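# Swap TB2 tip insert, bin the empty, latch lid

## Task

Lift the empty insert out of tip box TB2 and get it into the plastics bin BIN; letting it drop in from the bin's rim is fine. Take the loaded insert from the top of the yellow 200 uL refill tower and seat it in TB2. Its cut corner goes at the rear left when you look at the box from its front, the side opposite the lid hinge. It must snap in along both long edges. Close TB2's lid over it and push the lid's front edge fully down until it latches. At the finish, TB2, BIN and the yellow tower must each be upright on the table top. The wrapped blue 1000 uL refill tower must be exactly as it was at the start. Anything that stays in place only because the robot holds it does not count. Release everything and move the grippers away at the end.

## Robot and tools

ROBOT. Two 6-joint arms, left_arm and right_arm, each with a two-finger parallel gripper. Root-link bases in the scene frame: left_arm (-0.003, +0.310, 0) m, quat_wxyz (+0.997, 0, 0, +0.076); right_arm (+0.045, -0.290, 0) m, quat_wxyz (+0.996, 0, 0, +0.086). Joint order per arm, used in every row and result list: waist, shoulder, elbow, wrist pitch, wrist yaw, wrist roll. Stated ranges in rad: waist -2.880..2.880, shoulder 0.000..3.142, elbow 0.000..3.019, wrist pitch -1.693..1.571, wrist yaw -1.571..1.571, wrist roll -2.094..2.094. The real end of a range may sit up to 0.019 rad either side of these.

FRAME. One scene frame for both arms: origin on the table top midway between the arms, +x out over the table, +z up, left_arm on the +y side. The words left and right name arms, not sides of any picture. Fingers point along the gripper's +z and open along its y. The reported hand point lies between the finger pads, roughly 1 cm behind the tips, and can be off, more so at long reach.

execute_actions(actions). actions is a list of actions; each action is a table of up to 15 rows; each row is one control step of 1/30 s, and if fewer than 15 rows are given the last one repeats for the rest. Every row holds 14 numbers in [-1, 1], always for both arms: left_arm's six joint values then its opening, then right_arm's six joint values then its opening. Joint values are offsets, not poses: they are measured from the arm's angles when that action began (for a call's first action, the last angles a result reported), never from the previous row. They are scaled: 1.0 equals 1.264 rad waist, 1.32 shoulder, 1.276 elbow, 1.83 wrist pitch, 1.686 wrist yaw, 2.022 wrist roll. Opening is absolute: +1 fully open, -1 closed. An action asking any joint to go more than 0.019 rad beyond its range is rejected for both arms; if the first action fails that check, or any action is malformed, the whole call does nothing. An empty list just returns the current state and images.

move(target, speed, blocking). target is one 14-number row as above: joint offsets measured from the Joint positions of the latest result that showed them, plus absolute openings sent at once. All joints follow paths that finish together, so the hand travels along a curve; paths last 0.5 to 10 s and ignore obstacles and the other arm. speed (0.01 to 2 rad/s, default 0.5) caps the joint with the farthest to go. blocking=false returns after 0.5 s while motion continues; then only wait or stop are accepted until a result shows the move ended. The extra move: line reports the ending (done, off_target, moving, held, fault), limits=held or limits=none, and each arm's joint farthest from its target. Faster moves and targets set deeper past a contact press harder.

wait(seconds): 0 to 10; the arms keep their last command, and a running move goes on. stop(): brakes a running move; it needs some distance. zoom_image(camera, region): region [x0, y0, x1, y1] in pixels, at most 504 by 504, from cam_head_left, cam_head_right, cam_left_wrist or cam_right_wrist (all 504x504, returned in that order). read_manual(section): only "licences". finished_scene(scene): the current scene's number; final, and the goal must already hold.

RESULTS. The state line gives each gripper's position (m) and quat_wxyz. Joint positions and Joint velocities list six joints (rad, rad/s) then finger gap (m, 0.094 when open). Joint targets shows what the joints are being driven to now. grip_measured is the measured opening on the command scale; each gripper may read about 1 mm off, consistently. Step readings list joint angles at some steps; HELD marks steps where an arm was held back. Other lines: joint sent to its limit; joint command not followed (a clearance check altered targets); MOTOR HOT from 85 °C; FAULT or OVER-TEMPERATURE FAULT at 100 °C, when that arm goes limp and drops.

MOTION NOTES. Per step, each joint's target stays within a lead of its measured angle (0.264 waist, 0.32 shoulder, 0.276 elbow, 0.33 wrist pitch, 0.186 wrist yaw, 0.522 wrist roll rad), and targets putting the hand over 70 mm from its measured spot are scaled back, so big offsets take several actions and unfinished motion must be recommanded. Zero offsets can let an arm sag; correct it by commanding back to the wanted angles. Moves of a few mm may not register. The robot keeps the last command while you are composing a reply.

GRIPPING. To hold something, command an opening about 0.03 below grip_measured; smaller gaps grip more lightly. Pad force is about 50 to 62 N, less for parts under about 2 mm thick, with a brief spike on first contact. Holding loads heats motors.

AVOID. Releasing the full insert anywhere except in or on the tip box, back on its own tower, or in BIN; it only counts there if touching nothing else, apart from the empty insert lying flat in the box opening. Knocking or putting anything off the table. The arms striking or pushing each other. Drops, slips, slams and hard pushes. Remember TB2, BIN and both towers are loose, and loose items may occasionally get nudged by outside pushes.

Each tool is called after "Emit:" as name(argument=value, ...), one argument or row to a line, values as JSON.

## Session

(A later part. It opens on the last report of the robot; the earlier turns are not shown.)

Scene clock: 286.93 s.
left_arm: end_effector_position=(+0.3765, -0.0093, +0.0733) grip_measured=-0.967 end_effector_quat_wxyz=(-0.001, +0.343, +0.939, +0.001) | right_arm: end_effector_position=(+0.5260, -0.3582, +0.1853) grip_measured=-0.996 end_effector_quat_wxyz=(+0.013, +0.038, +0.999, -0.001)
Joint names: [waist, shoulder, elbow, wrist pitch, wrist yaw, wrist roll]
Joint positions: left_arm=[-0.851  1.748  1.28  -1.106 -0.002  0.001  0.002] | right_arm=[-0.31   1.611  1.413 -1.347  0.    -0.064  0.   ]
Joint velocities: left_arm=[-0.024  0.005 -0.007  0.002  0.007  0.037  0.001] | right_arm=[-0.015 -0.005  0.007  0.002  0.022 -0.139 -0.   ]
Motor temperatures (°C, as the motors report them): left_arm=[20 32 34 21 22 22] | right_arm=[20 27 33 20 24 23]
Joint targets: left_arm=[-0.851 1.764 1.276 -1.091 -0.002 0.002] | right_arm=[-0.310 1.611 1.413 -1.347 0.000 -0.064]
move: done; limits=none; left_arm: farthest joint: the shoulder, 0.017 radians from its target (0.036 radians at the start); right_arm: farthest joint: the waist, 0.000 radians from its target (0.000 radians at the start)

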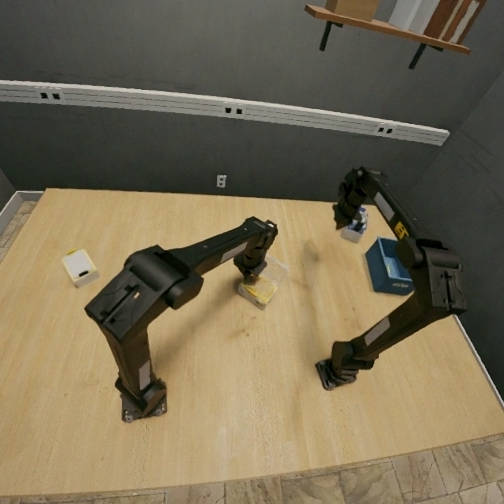

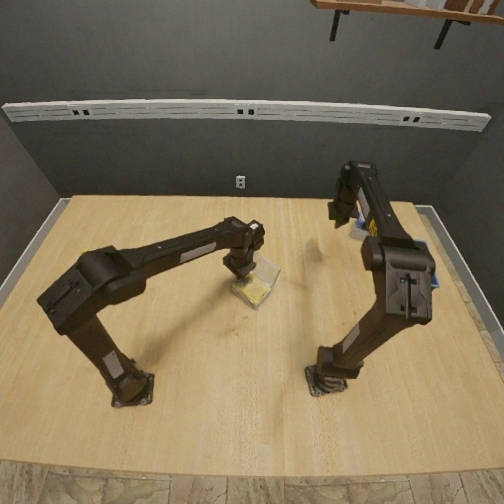

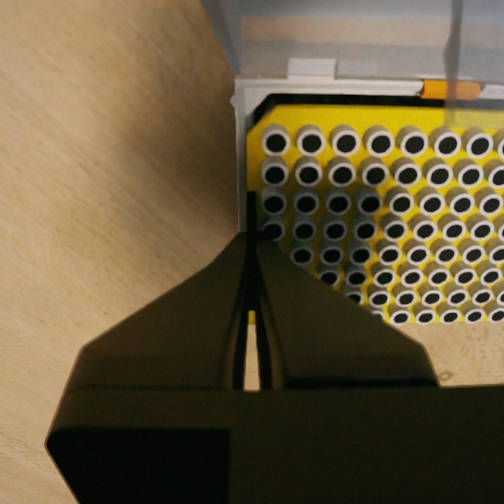

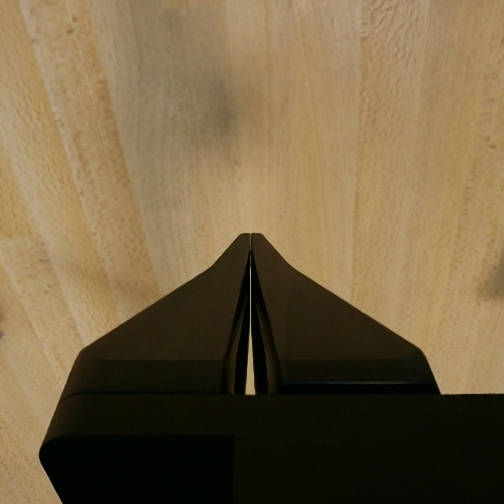

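Emit:
move(
  target=[0,0.022,0,0.012,0,0,-1,0,0,0,0,0,0,-1],
  speed=0.05,
)

Emit:
zoom_image(
  camera="cam_left_wrist",
  region=[190, 20, 504, 334],
)

Emit:
zoom_image(
  camera="cam_head_right",
  region=[215, 245, 295, 325],
)

Scene clock: 292.30 s.
left_arm: end_effector_position=(+0.3774, -0.0101, +0.0679) grip_measured=-0.967 end_effector_quat_wxyz=(-0.003, +0.343, +0.939, +0.002) | right_arm: end_effector_position=(+0.5260, -0.3582, +0.1853) grip_measured=-0.996 end_effector_quat_wxyz=(+0.013, +0.038, +0.999, -0.001)
Joint names: [waist, shoulder, elbow, wrist pitch, wrist yaw, wrist roll]
Joint positions: left_arm=[-0.851  1.759  1.28  -1.098 -0.002  0.001  0.002] | right_arm=[-0.31   1.611  1.413 -1.347  0.    -0.064  0.   ]
Joint velocities: left_arm=[ 0.005  0.015  0.002  0.002 -0.051 -0.051 -0.001] | right_arm=[-0.005 -0.005 -0.002 -0.012  0.037 -0.051 -0.001]
Motor temperatures (°C, as the motors report them): left_arm=[20 32 34 21 22 22] | right_arm=[20 27 33 20 24 23]
Joint targets: left_arm=[-0.851 1.777 1.280 -1.084 -0.002 0.001] | right_arm=[-0.310 1.611 1.413 -1.347 0.000 -0.064]
move: done; limits=none; left_arm: farthest joint: the shoulder, 0.018 radians from its target (0.029 radians at the start); right_arm: farthest joint: the waist, 0.000 radians from its target (0.000 radians at the start)

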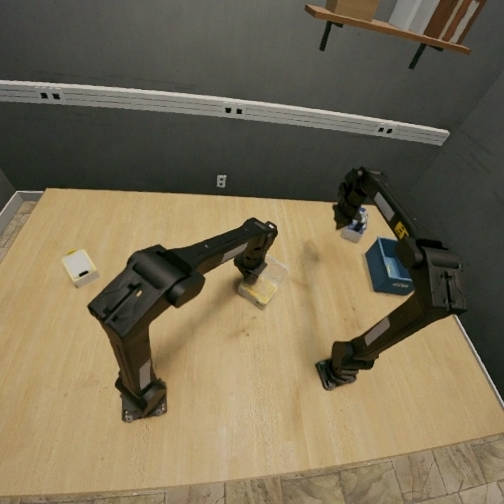

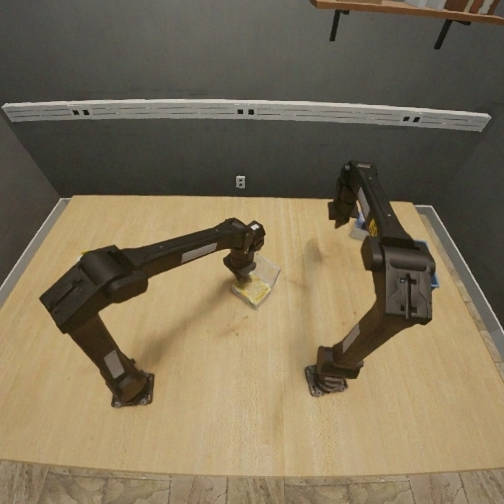

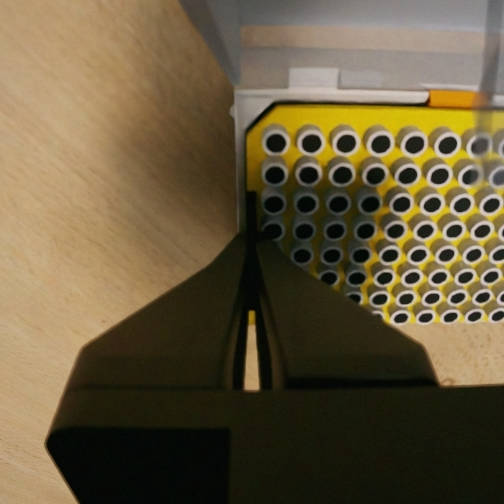

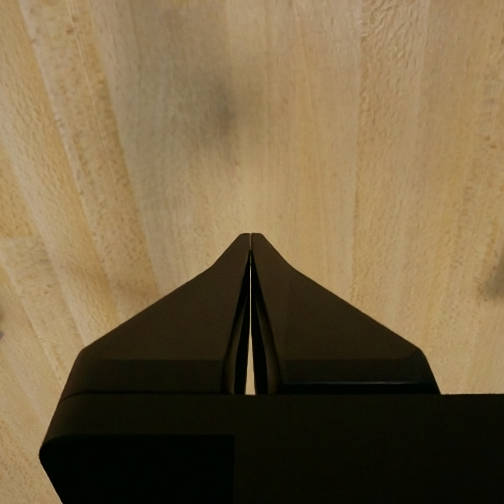

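Region (190, 20, 504, 334) of cam_left_wrist's 504x504 image, scaled by 1.605, with more detail than that image has.

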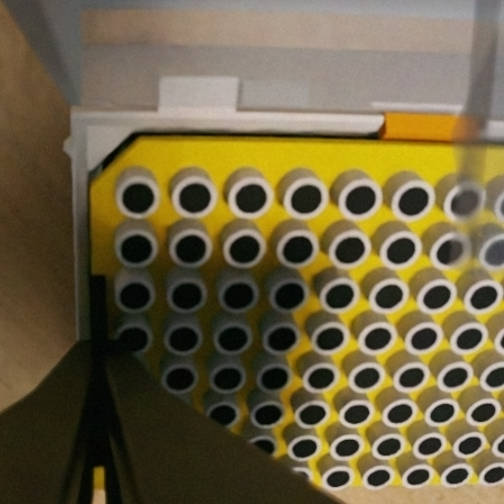

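Region (215, 245, 295, 325) of cam_head_right's 504x504 image, scaled by 6.300, with more detail than that image has.

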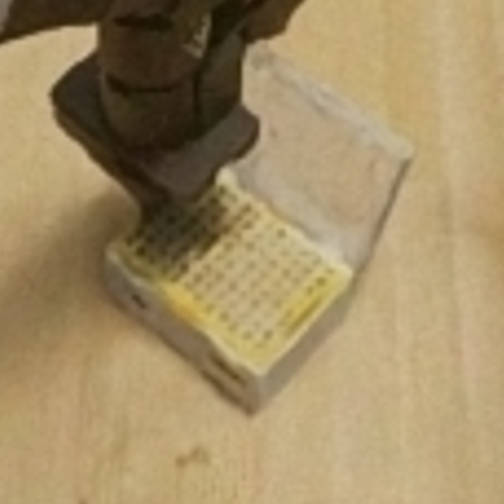

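Emit:
move(
  target=[0,0.008,-0.011,0.015,0,0,-1,0,0,0,0,0,0,-1],
  speed=0.05,
)

Emit:
zoom_image(
  camera="cam_left_wrist",
  region=[190, 20, 504, 334],
)

Scene clock: 296.97 s.
left_arm: end_effector_position=(+0.3776, -0.0102, +0.0657) grip_measured=-0.967 end_effector_quat_wxyz=(-0.000, +0.343, +0.939, +0.001) | right_arm: end_effector_position=(+0.5260, -0.3582, +0.1853) grip_measured=-0.996 end_effector_quat_wxyz=(+0.013, +0.038, +0.999, -0.001)
Joint names: [waist, shoulder, elbow, wrist pitch, wrist yaw, wrist roll]
Joint positions: left_arm=[-0.851  1.759  1.274 -1.086 -0.002  0.001  0.002] | right_arm=[-0.31   1.611  1.413 -1.347  0.    -0.064  0.   ]
Joint velocities: left_arm=[ 0.005 -0.005 -0.007 -0.002 -0.022  0.022 -0.001] | right_arm=[-0.005 -0.005 -0.012 -0.007  0.007 -0.066 -0.   ]
Motor temperatures (°C, as the motors report them): left_arm=[20 32 34 21 22 22] | right_arm=[20 27 33 20 24 23]
Joint targets: left_arm=[-0.851 1.770 1.266 -1.071 -0.002 0.001] | right_arm=[-0.310 1.611 1.413 -1.347 0.000 -0.064]
move: done; limits=none; left_arm: farthest joint: the wrist pitch, 0.016 radians from its target (0.028 radians at the start); right_arm: farthest joint: the waist, 0.000 radians from its target (0.000 radians at the start)

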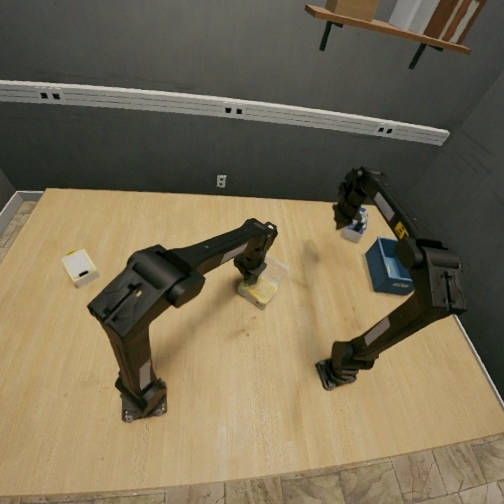

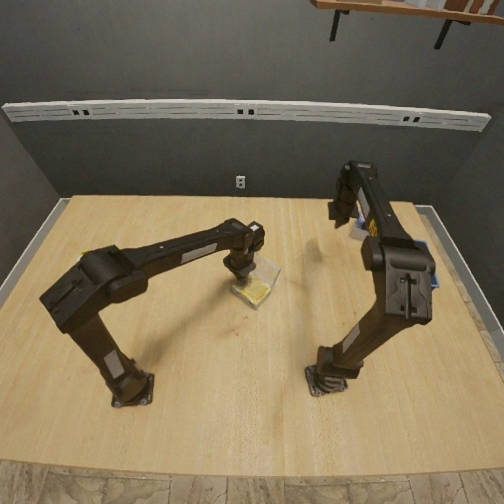

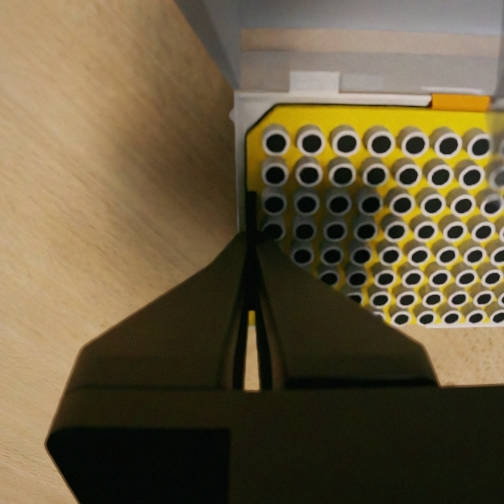

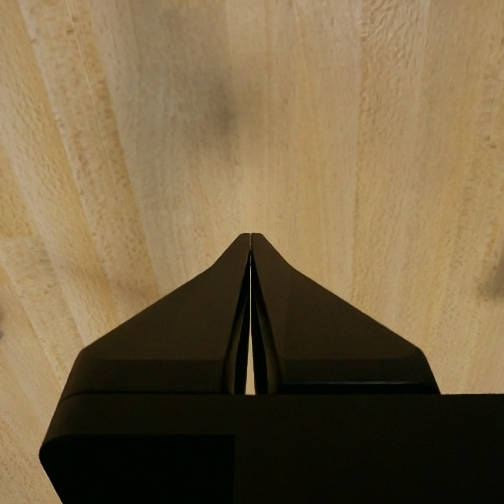

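Region (190, 20, 504, 334) of cam_left_wrist's 504x504 image, scaled by 1.605, with more detail than that image has.

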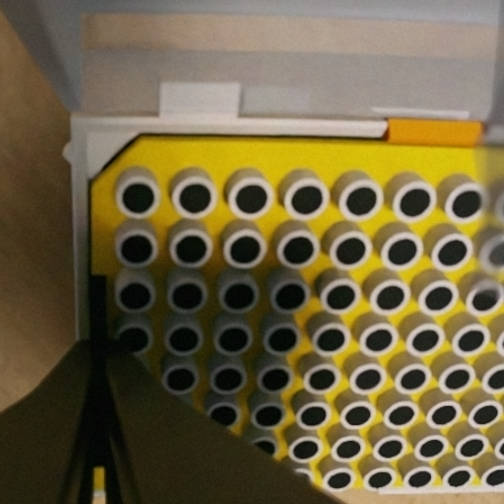

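Emit:
execute_actions(
  actions=[
    [[0,0,0,0,0,0,-0.93,0,0,0,0,0,0,-1],[0,0,0,0,0,0,-0.9,0,0,0,0,0,0,-1],[0,0,0,0,0,0,-0.87,0,0,0,0,0,0,-1],[0,0,0.01,0,0,0,-0.84,0,0,0,0,0,0,-1],[0,0,0.02,0,0,0,-0.8,0,0,0,0,0,0,-1],[0,-0.008,0.03,0,0,0,-0.75,0,0,0,0,0,0,-1],[0,-0.014,0.036,-0.007,0,0,-0.75,0,0,0,0,0,0,-1],[0,-0.017,0.040,-0.010,0,0,-0.75,0,0,0,0,0,0,-1],[0,-0.020,0.044,-0.015,0,0,-0.75,0,0,0,0,0,0,-1],[0,-0.023,0.048,-0.020,0,0,-0.75,0,0,0,0,0,0,-1],[0,-0.026,0.052,-0.025,0,0,-0.75,0,0,0,0,0,0,-1],[0,-0.029,0.056,-0.030,0,0,-0.75,0,0,0,0,0,0,-1],[0,-0.032,0.060,-0.035,0,0,-0.75,0,0,0,0,0,0,-1],[0,-0.035,0.064,-0.040,0,0,-0.75,0,0,0,0,0,0,-1],[0,-0.037,0.067,-0.045,0,0,-0.75,0,0,0,0,0,0,-1]],
  ],
)

Emit:
wait(
  seconds=0.4,
)

Scene clock: 307.57 s.
left_arm: end_effector_position=(+0.3762, -0.0090, +0.0831) grip_measured=-0.752 end_effector_quat_wxyz=(-0.005, +0.343, +0.939, +0.003) | right_arm: end_effector_position=(+0.5260, -0.3582, +0.1853) grip_measured=-0.996 end_effector_quat_wxyz=(+0.013, +0.038, +0.999, -0.001)
Joint names: [waist, shoulder, elbow, wrist pitch, wrist yaw, wrist roll]
Joint positions: left_arm=[-0.851  1.74   1.298 -1.139 -0.002  0.001  0.012] | right_arm=[-0.31   1.611  1.413 -1.347  0.    -0.064  0.   ]
Joint velocities: left_arm=[-0.005 -0.161  0.183 -0.271 -0.051 -0.007 -0.   ] | right_arm=[ 0.005 -0.005  0.012  0.002  0.154 -0.066  0.   ]
Motor temperatures (°C, as the motors report them): left_arm=[20 32 33 21 22 22] | right_arm=[20 27 33 20 24 23]
Joint targets: left_arm=[-0.851 1.710 1.359 -1.169 -0.002 0.001] | right_arm=[-0.310 1.611 1.413 -1.347 0.000 -0.064]
Step readings (joint positions):
0: left_arm=[-0.851 1.759 1.274 -1.086 -0.002 0.001] | right_arm=[-0.310 1.611 1.413 -1.347 0.000 -0.064]
1: left_arm=[-0.851 1.759 1.274 -1.086 -0.002 0.001] | right_arm=[-0.310 1.611 1.413 -1.347 0.000 -0.064]
2: left_arm=[-0.851 1.759 1.274 -1.086 -0.002 0.001] | right_arm=[-0.310 1.611 1.413 -1.347 0.000 -0.064]
4: left_arm=[-0.851 1.759 1.274 -1.086 -0.002 0.001] | right_arm=[-0.310 1.611 1.413 -1.347 0.000 -0.064]
8: left_arm=[-0.851 1.759 1.274 -1.088 -0.002 0.001] | right_arm=[-0.310 1.611 1.413 -1.347 0.000 -0.064]
15: Joint positions above

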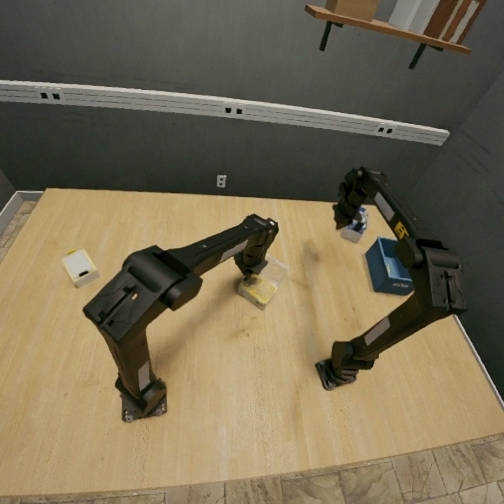

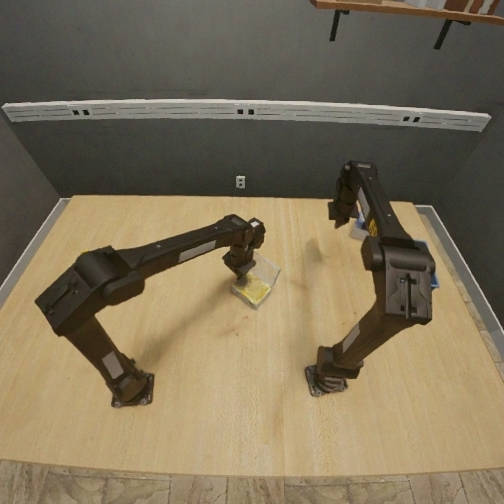

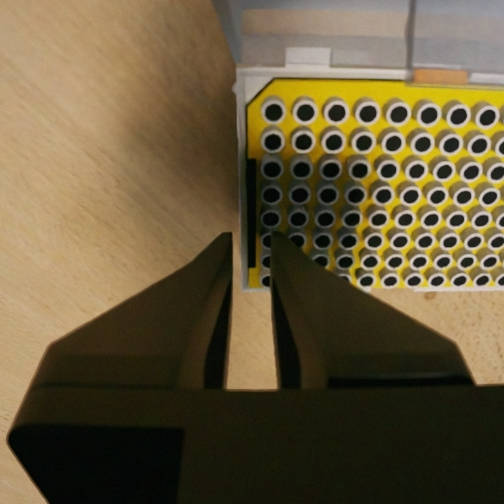

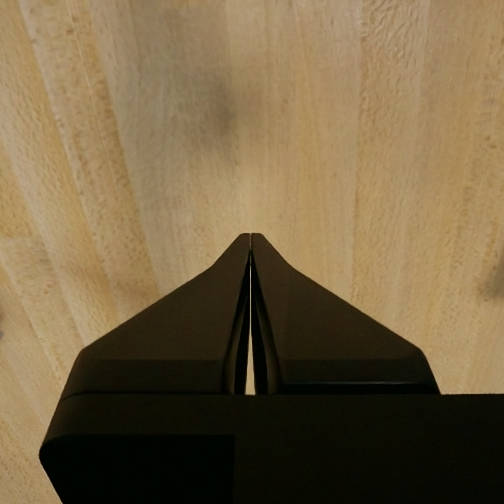

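Scene clock: 307.97 s.
left_arm: end_effector_position=(+0.3798, -0.0121, +0.1034) grip_measured=-0.752 end_effector_quat_wxyz=(+0.010, +0.343, +0.939, -0.003) | right_arm: end_effector_position=(+0.5260, -0.3582, +0.1853) grip_measured=-0.996 end_effector_quat_wxyz=(+0.013, +0.038, +0.999, -0.001)
Joint names: [waist, shoulder, elbow, wrist pitch, wrist yaw, wrist roll]
Joint positions: left_arm=[-0.851  1.711  1.317 -1.156 -0.002  0.001  0.012] | right_arm=[-0.31   1.611  1.413 -1.347  0.    -0.064  0.   ]
Joint velocities: left_arm=[-0.005 -0.005  0.002 -0.002 -0.007 -0.022  0.   ] | right_arm=[-0.005 -0.005  0.002  0.002  0.066  0.051 -0.   ]
Motor temperatures (°C, as the motors report them): left_arm=[20 32 33 21 22 22] | right_arm=[20 27 33 20 24 23]
Joint targets: left_arm=[-0.851 1.710 1.359 -1.169 -0.002 0.001] | right_arm=[-0.310 1.611 1.413 -1.347 0.000 -0.064]
wait: 0.40 s; no rest

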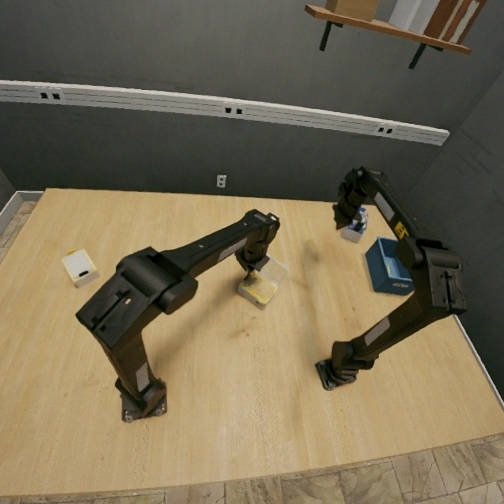

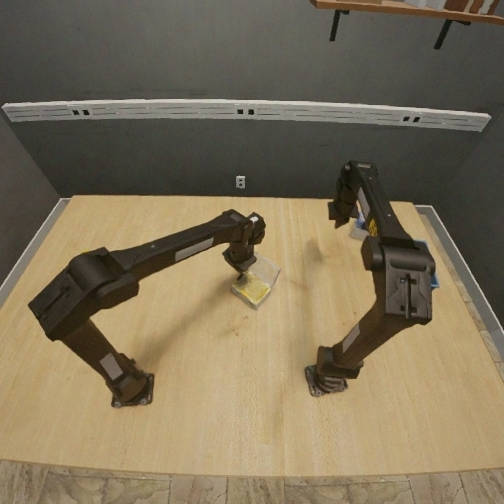

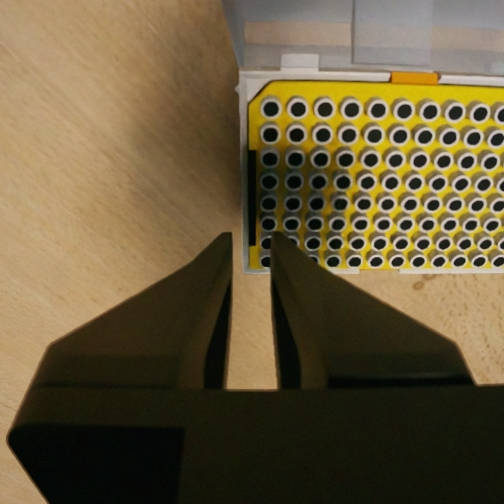

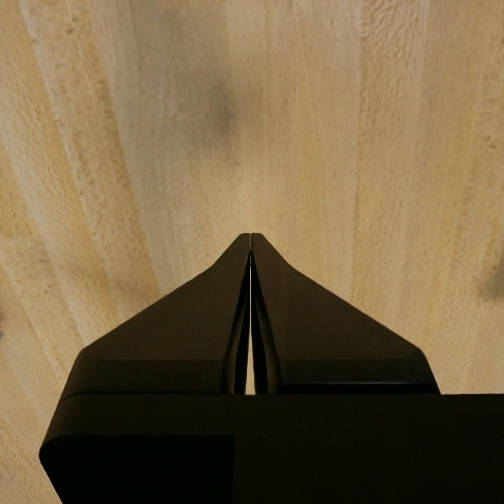

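Emit:
move(
  target=[0.34,0.352,0.576,-0.22,0,0,-1,0.648,-0.20,-0.2355,0.015,0,-0.85,-1],
  speed=0.8,
)

Scene clock: 317.00 s.
left_arm: end_effector_position=(+0.6071, +0.1406, +0.1075) grip_measured=-0.985 end_effector_quat_wxyz=(-0.063, +0.135, +0.989, +0.009) | right_arm: end_effector_position=(+0.3423, -0.0534, +0.1796) grip_measured=-0.996 end_effector_quat_wxyz=(+0.002, +0.939, -0.343, -0.001)
Joint names: [waist, shoulder, elbow, wrist pitch, wrist yaw, wrist roll]
Joint positions: left_arm=[-0.422  2.153  2.    -1.546 -0.002  0.001  0.001] | right_arm=[ 0.502  1.362  1.125 -1.337  0.    -1.768  0.   ]
Joint velocities: left_arm=[-0.005  0.005 -0.012  0.002 -0.037 -0.037 -0.   ] | right_arm=[-0.005 -0.024  0.002 -0.012 -0.022 -0.022  0.   ]
Motor temperatures (°C, as the motors report them): left_arm=[20 32 36 21 22 22] | right_arm=[20 27 33 20 24 23]
Joint targets: left_arm=[-0.421 2.176 2.052 -1.558 -0.002 0.001] | right_arm=[0.508 1.347 1.113 -1.319 0.000 -1.783]
move: off_target (left_arm); limits=none; left_arm: farthest joint: the elbow, 0.052 radians from its target (0.735 radians at the start); right_arm: farthest joint: the wrist pitch, 0.018 radians from its target (0.027 radians at the start)

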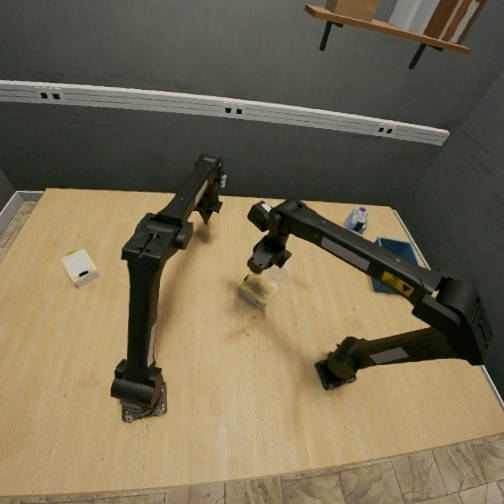

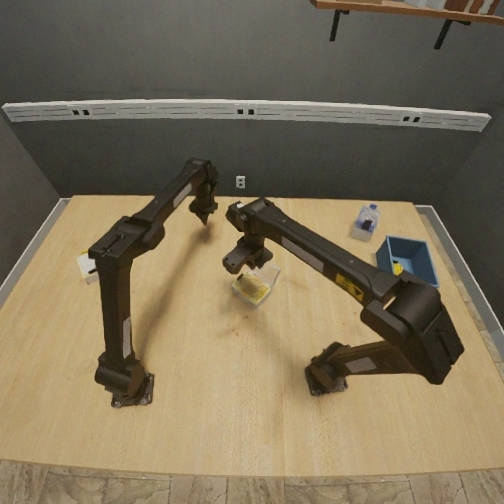

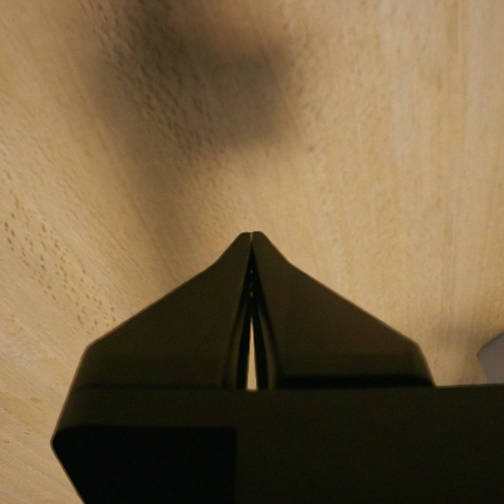

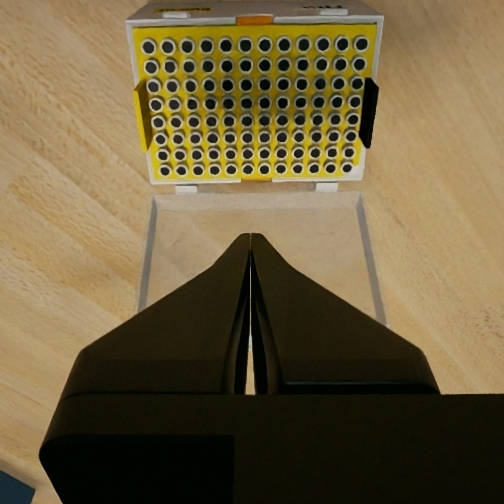

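Emit:
move(
  target=[0,0,0.01,0,0,0,-1,0.0215,0.096,-0.143,0.163,0,0,-1],
  speed=0.3,
)

Scene clock: 323.07 s.
left_arm: end_effector_position=(+0.6071, +0.1406, +0.1075) grip_measured=-0.985 end_effector_quat_wxyz=(-0.063, +0.135, +0.989, +0.009) | right_arm: end_effector_position=(+0.3407, -0.0483, +0.0800) grip_measured=-0.996 end_effector_quat_wxyz=(+0.001, +0.942, -0.336, -0.000)
Joint names: [waist, shoulder, elbow, wrist pitch, wrist yaw, wrist roll]
Joint positions: left_arm=[-0.422  2.153  2.    -1.546 -0.002  0.001  0.001] | right_arm=[ 0.515  1.467  0.952 -1.057  0.    -1.769  0.   ]
Joint velocities: left_arm=[-0.005 -0.005 -0.007  0.002 -0.066 -0.007 -0.001] | right_arm=[-0.005 -0.005 -0.017  0.012 -0.007 -0.022 -0.001]
Motor temperatures (°C, as the motors report them): left_arm=[20 33 37 20 22 22] | right_arm=[20 27 32 20 24 23]
Joint targets: left_arm=[-0.422 2.153 2.013 -1.546 -0.002 0.001] | right_arm=[0.530 1.489 0.943 -1.039 0.000 -1.768]
move: off_target (right_arm); limits=none; left_arm: farthest joint: the elbow, 0.013 radians from its target (0.013 radians at the start); right_arm: farthest joint: the shoulder, 0.021 radians from its target (0.127 radians at the start)

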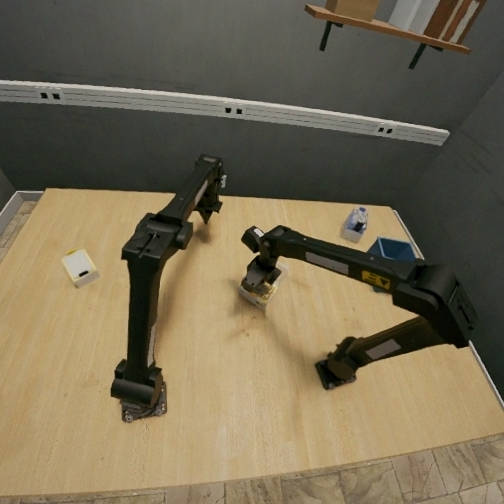

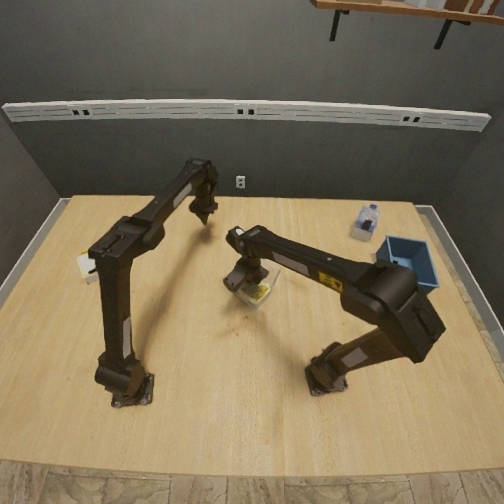

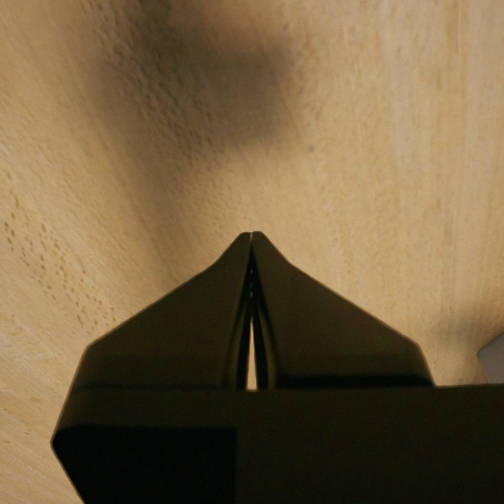

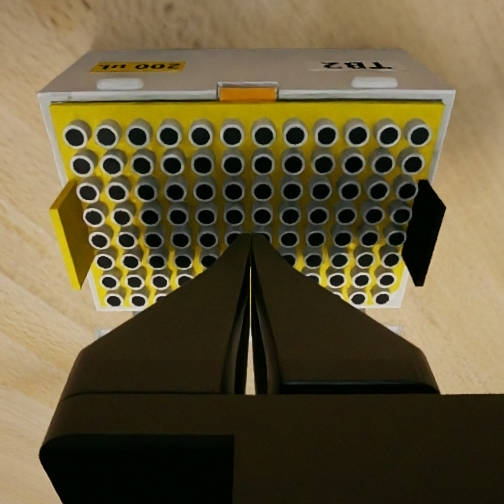

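Emit:
move(
  target=[0,0,0.01,0,0,0,-1,0,0.043,-0.035,0.038,0,0,-1],
  speed=0.05,
)

Scene clock: 327.90 s.
left_arm: end_effector_position=(+0.6071, +0.1406, +0.1075) grip_measured=-0.985 end_effector_quat_wxyz=(-0.063, +0.135, +0.989, +0.009) | right_arm: end_effector_position=(+0.3386, -0.0500, +0.0620) grip_measured=-0.996 end_effector_quat_wxyz=(+0.003, +0.942, -0.336, -0.002)
Joint names: [waist, shoulder, elbow, wrist pitch, wrist yaw, wrist roll]
Joint positions: left_arm=[-0.422  2.153  2.    -1.546 -0.002  0.001  0.001] | right_arm=[ 0.515  1.491  0.922 -1.009  0.    -1.769  0.   ]
Joint velocities: left_arm=[-0.015  0.005  0.002 -0.002 -0.051  0.051 -0.   ] | right_arm=[-0.015  0.005 -0.002  0.002  0.022 -0.066 -0.002]
Motor temperatures (°C, as the motors report them): left_arm=[20 34 37 20 22 22] | right_arm=[20 27 32 20 24 23]
Joint targets: left_arm=[-0.422 2.153 2.013 -1.546 -0.002 0.001] | right_arm=[0.515 1.524 0.907 -0.987 0.000 -1.769]
move: off_target (right_arm); limits=none; left_arm: farthest joint: the elbow, 0.013 radians from its target (0.013 radians at the start); right_arm: farthest joint: the shoulder, 0.033 radians from its target (0.056 radians at the start)

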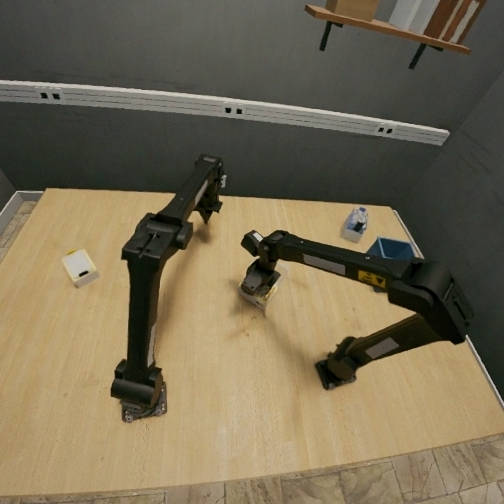

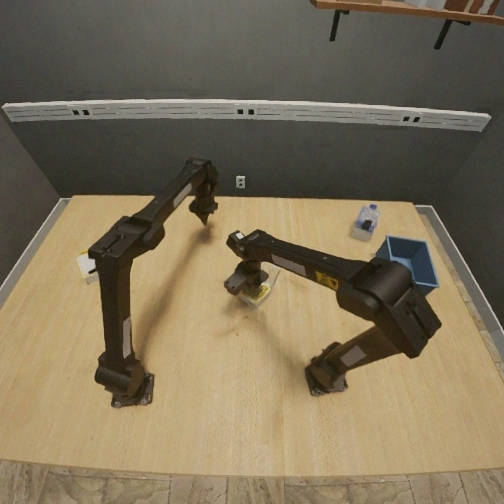

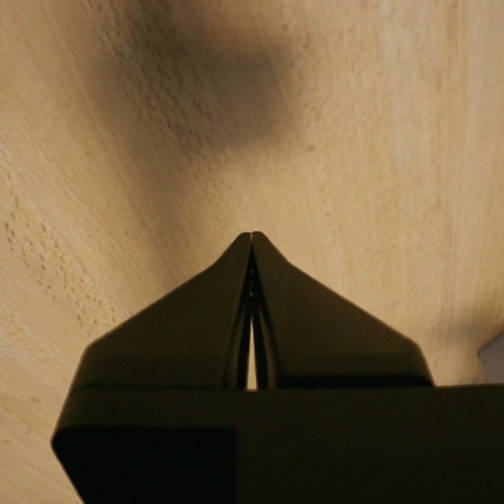

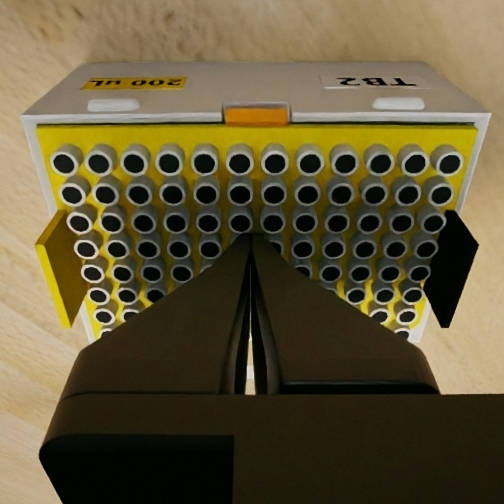

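Emit:
execute_actions(
  actions=[
    [[0,0,0.01,0,0,0,-1,0,0.027,-0.013,0.012,0,0,-1],[0,0,0.01,0,0,0,-1,0,0.030,-0.0145,0.012,0,0,-1],[0,0,0.01,0,0,0,-1,0,0.033,-0.016,0.013,0,0,-1],[0,0,0.01,0,0,0,-1,0,0.036,-0.0175,0.013,0,0,-1],[0,0,0.01,0,0,0,-1,0,0.039,-0.019,0.014,0,0,-1],[0,0,0.01,0,0,0,-1,0,0.042,-0.0205,0.014,0,0,-1],[0,0,0.01,0,0,0,-1,0,0.045,-0.022,0.015,0,0,-1],[0,0,0.01,0,0,0,-1,0,0.048,-0.0235,0.015,0,0,-1],[0,0,0.01,0,0,0,-1,0,0.051,-0.025,0.016,0,0,-1],[0,0,0.01,0,0,0,-1,0,0.054,-0.027,0.016,0,0,-1]],
  ],
)

Scene clock: 335.47 s.
left_arm: end_effector_position=(+0.6071, +0.1406, +0.1075) grip_measured=-0.985 end_effector_quat_wxyz=(-0.063, +0.135, +0.989, +0.009) | right_arm: end_effector_position=(+0.3385, -0.0501, +0.0555) grip_measured=-0.996 end_effector_quat_wxyz=(+0.006, +0.942, -0.336, -0.003)
Joint names: [waist, shoulder, elbow, wrist pitch, wrist yaw, wrist roll]
Joint positions: left_arm=[-0.422  2.153  2.    -1.546 -0.002  0.001  0.001] | right_arm=[ 0.515  1.505  0.918 -0.997  0.    -1.769  0.   ]
Joint velocities: left_arm=[-0.015 -0.005  0.002  0.012  0.007  0.022  0.001] | right_arm=[ 0.005 -0.005 -0.002  0.002 -0.007  0.022 -0.   ]
Motor temperatures (°C, as the motors report them): left_arm=[20 35 36 20 22 22] | right_arm=[20 26 31 20 24 23]
Joint targets: left_arm=[-0.422 2.153 2.013 -1.546 -0.002 0.001] | right_arm=[0.515 1.562 0.888 -0.980 0.000 -1.769]
Step readings (joint positions):
0: left_arm=[-0.422 2.153 2.000 -1.546 -0.002 0.001] | right_arm=[0.515 1.491 0.922 -1.009 0.000 -1.769]
1: left_arm=[-0.422 2.153 2.000 -1.546 -0.002 0.001] | right_arm=[0.515 1.491 0.922 -1.009 0.000 -1.769]
2: left_arm=[-0.422 2.153 2.000 -1.546 -0.002 0.001] | right_arm=[0.515 1.491 0.922 -1.009 0.000 -1.769]
4: left_arm=[-0.422 2.153 2.000 -1.546 -0.002 0.001] | right_arm=[0.515 1.492 0.922 -1.009 0.000 -1.769]
8: left_arm=[-0.422 2.153 2.000 -1.546 -0.002 0.001] | right_arm=[0.515 1.503 0.918 -1.000 0.000 -1.769]
15: Joint positions above

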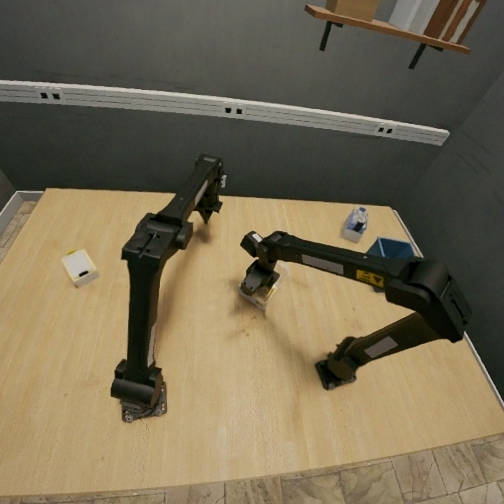

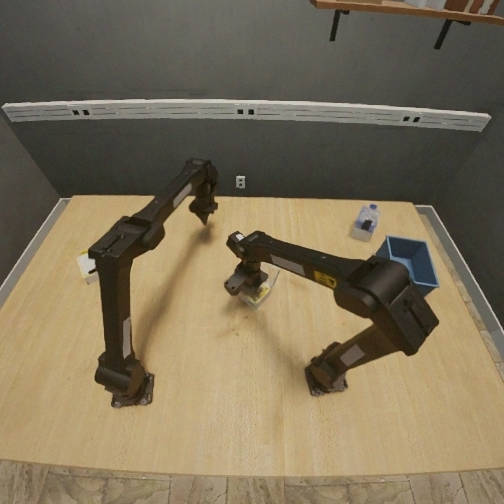

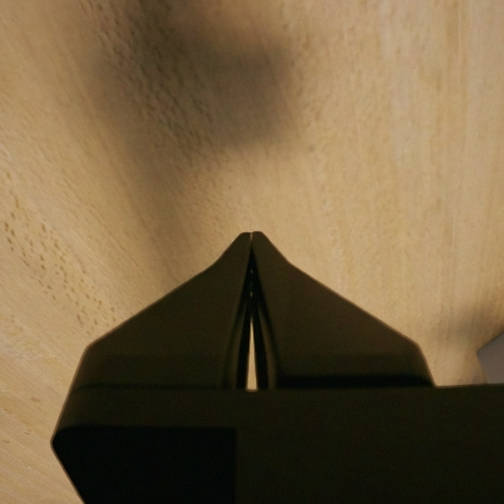

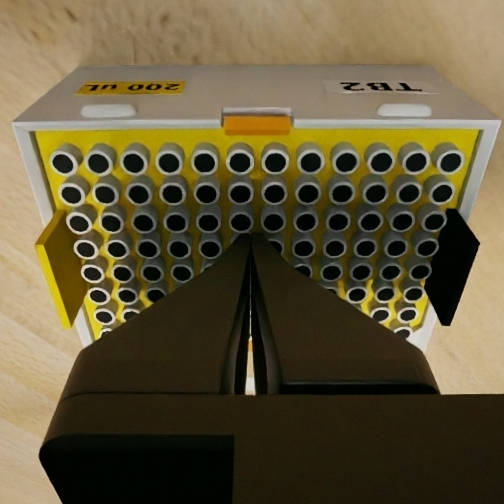

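Emit:
move(
  target=[0,0,0.01,0,0,0,-1,0,-0.12,0.205,-0.195,0,0,-1],
  speed=0.4,
)

Emit:
zoom_image(
  camera="cam_right_wrist",
  region=[100, 0, 400, 300],
)

Scene clock: 343.03 s.
left_arm: end_effector_position=(+0.6071, +0.1406, +0.1075) grip_measured=-0.985 end_effector_quat_wxyz=(-0.063, +0.135, +0.989, +0.009) | right_arm: end_effector_position=(+0.3408, -0.0482, +0.1860) grip_measured=-0.996 end_effector_quat_wxyz=(-0.006, +0.942, -0.336, +0.004)
Joint names: [waist, shoulder, elbow, wrist pitch, wrist yaw, wrist roll]
Joint positions: left_arm=[-0.422  2.153  2.    -1.546 -0.002  0.001  0.001] | right_arm=[ 0.515  1.352  1.133 -1.338  0.    -1.769  0.   ]
Joint velocities: left_arm=[-0.005 -0.005 -0.007 -0.002 -0.037 -0.125  0.   ] | right_arm=[ 0.005 -0.024 -0.002  0.007 -0.007 -0.037  0.   ]
Motor temperatures (°C, as the motors report them): left_arm=[20 36 36 20 22 22] | right_arm=[20 26 31 20 24 23]
Joint targets: left_arm=[-0.422 2.153 2.013 -1.546 -0.002 0.001] | right_arm=[0.515 1.347 1.179 -1.354 0.000 -1.769]
move: off_target (right_arm); limits=none; left_arm: farthest joint: the elbow, 0.013 radians from its target (0.013 radians at the start); right_arm: farthest joint: the elbow, 0.046 radians from its target (0.262 radians at the start)

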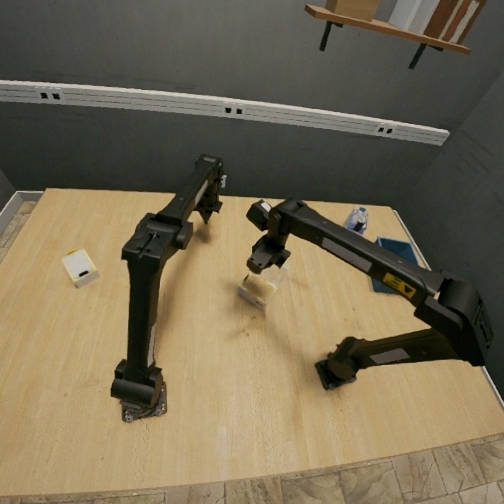

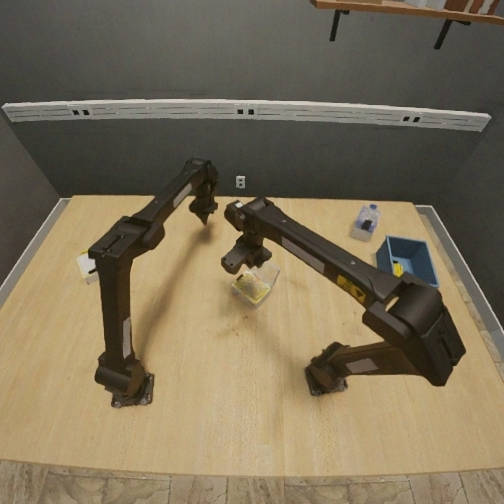

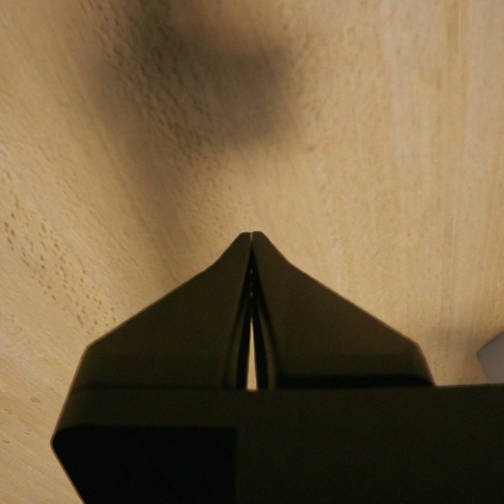

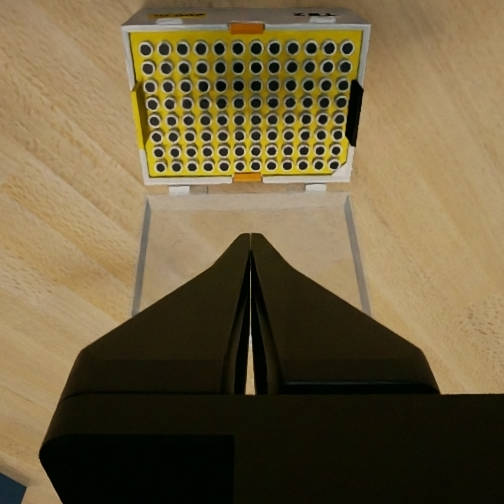

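Region (100, 0, 400, 300) of cam_right_wrist's 504x504 image, scaled by 1.680, with more detail than that image has.

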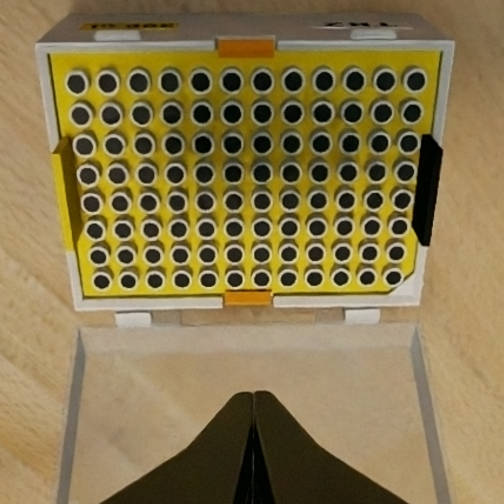

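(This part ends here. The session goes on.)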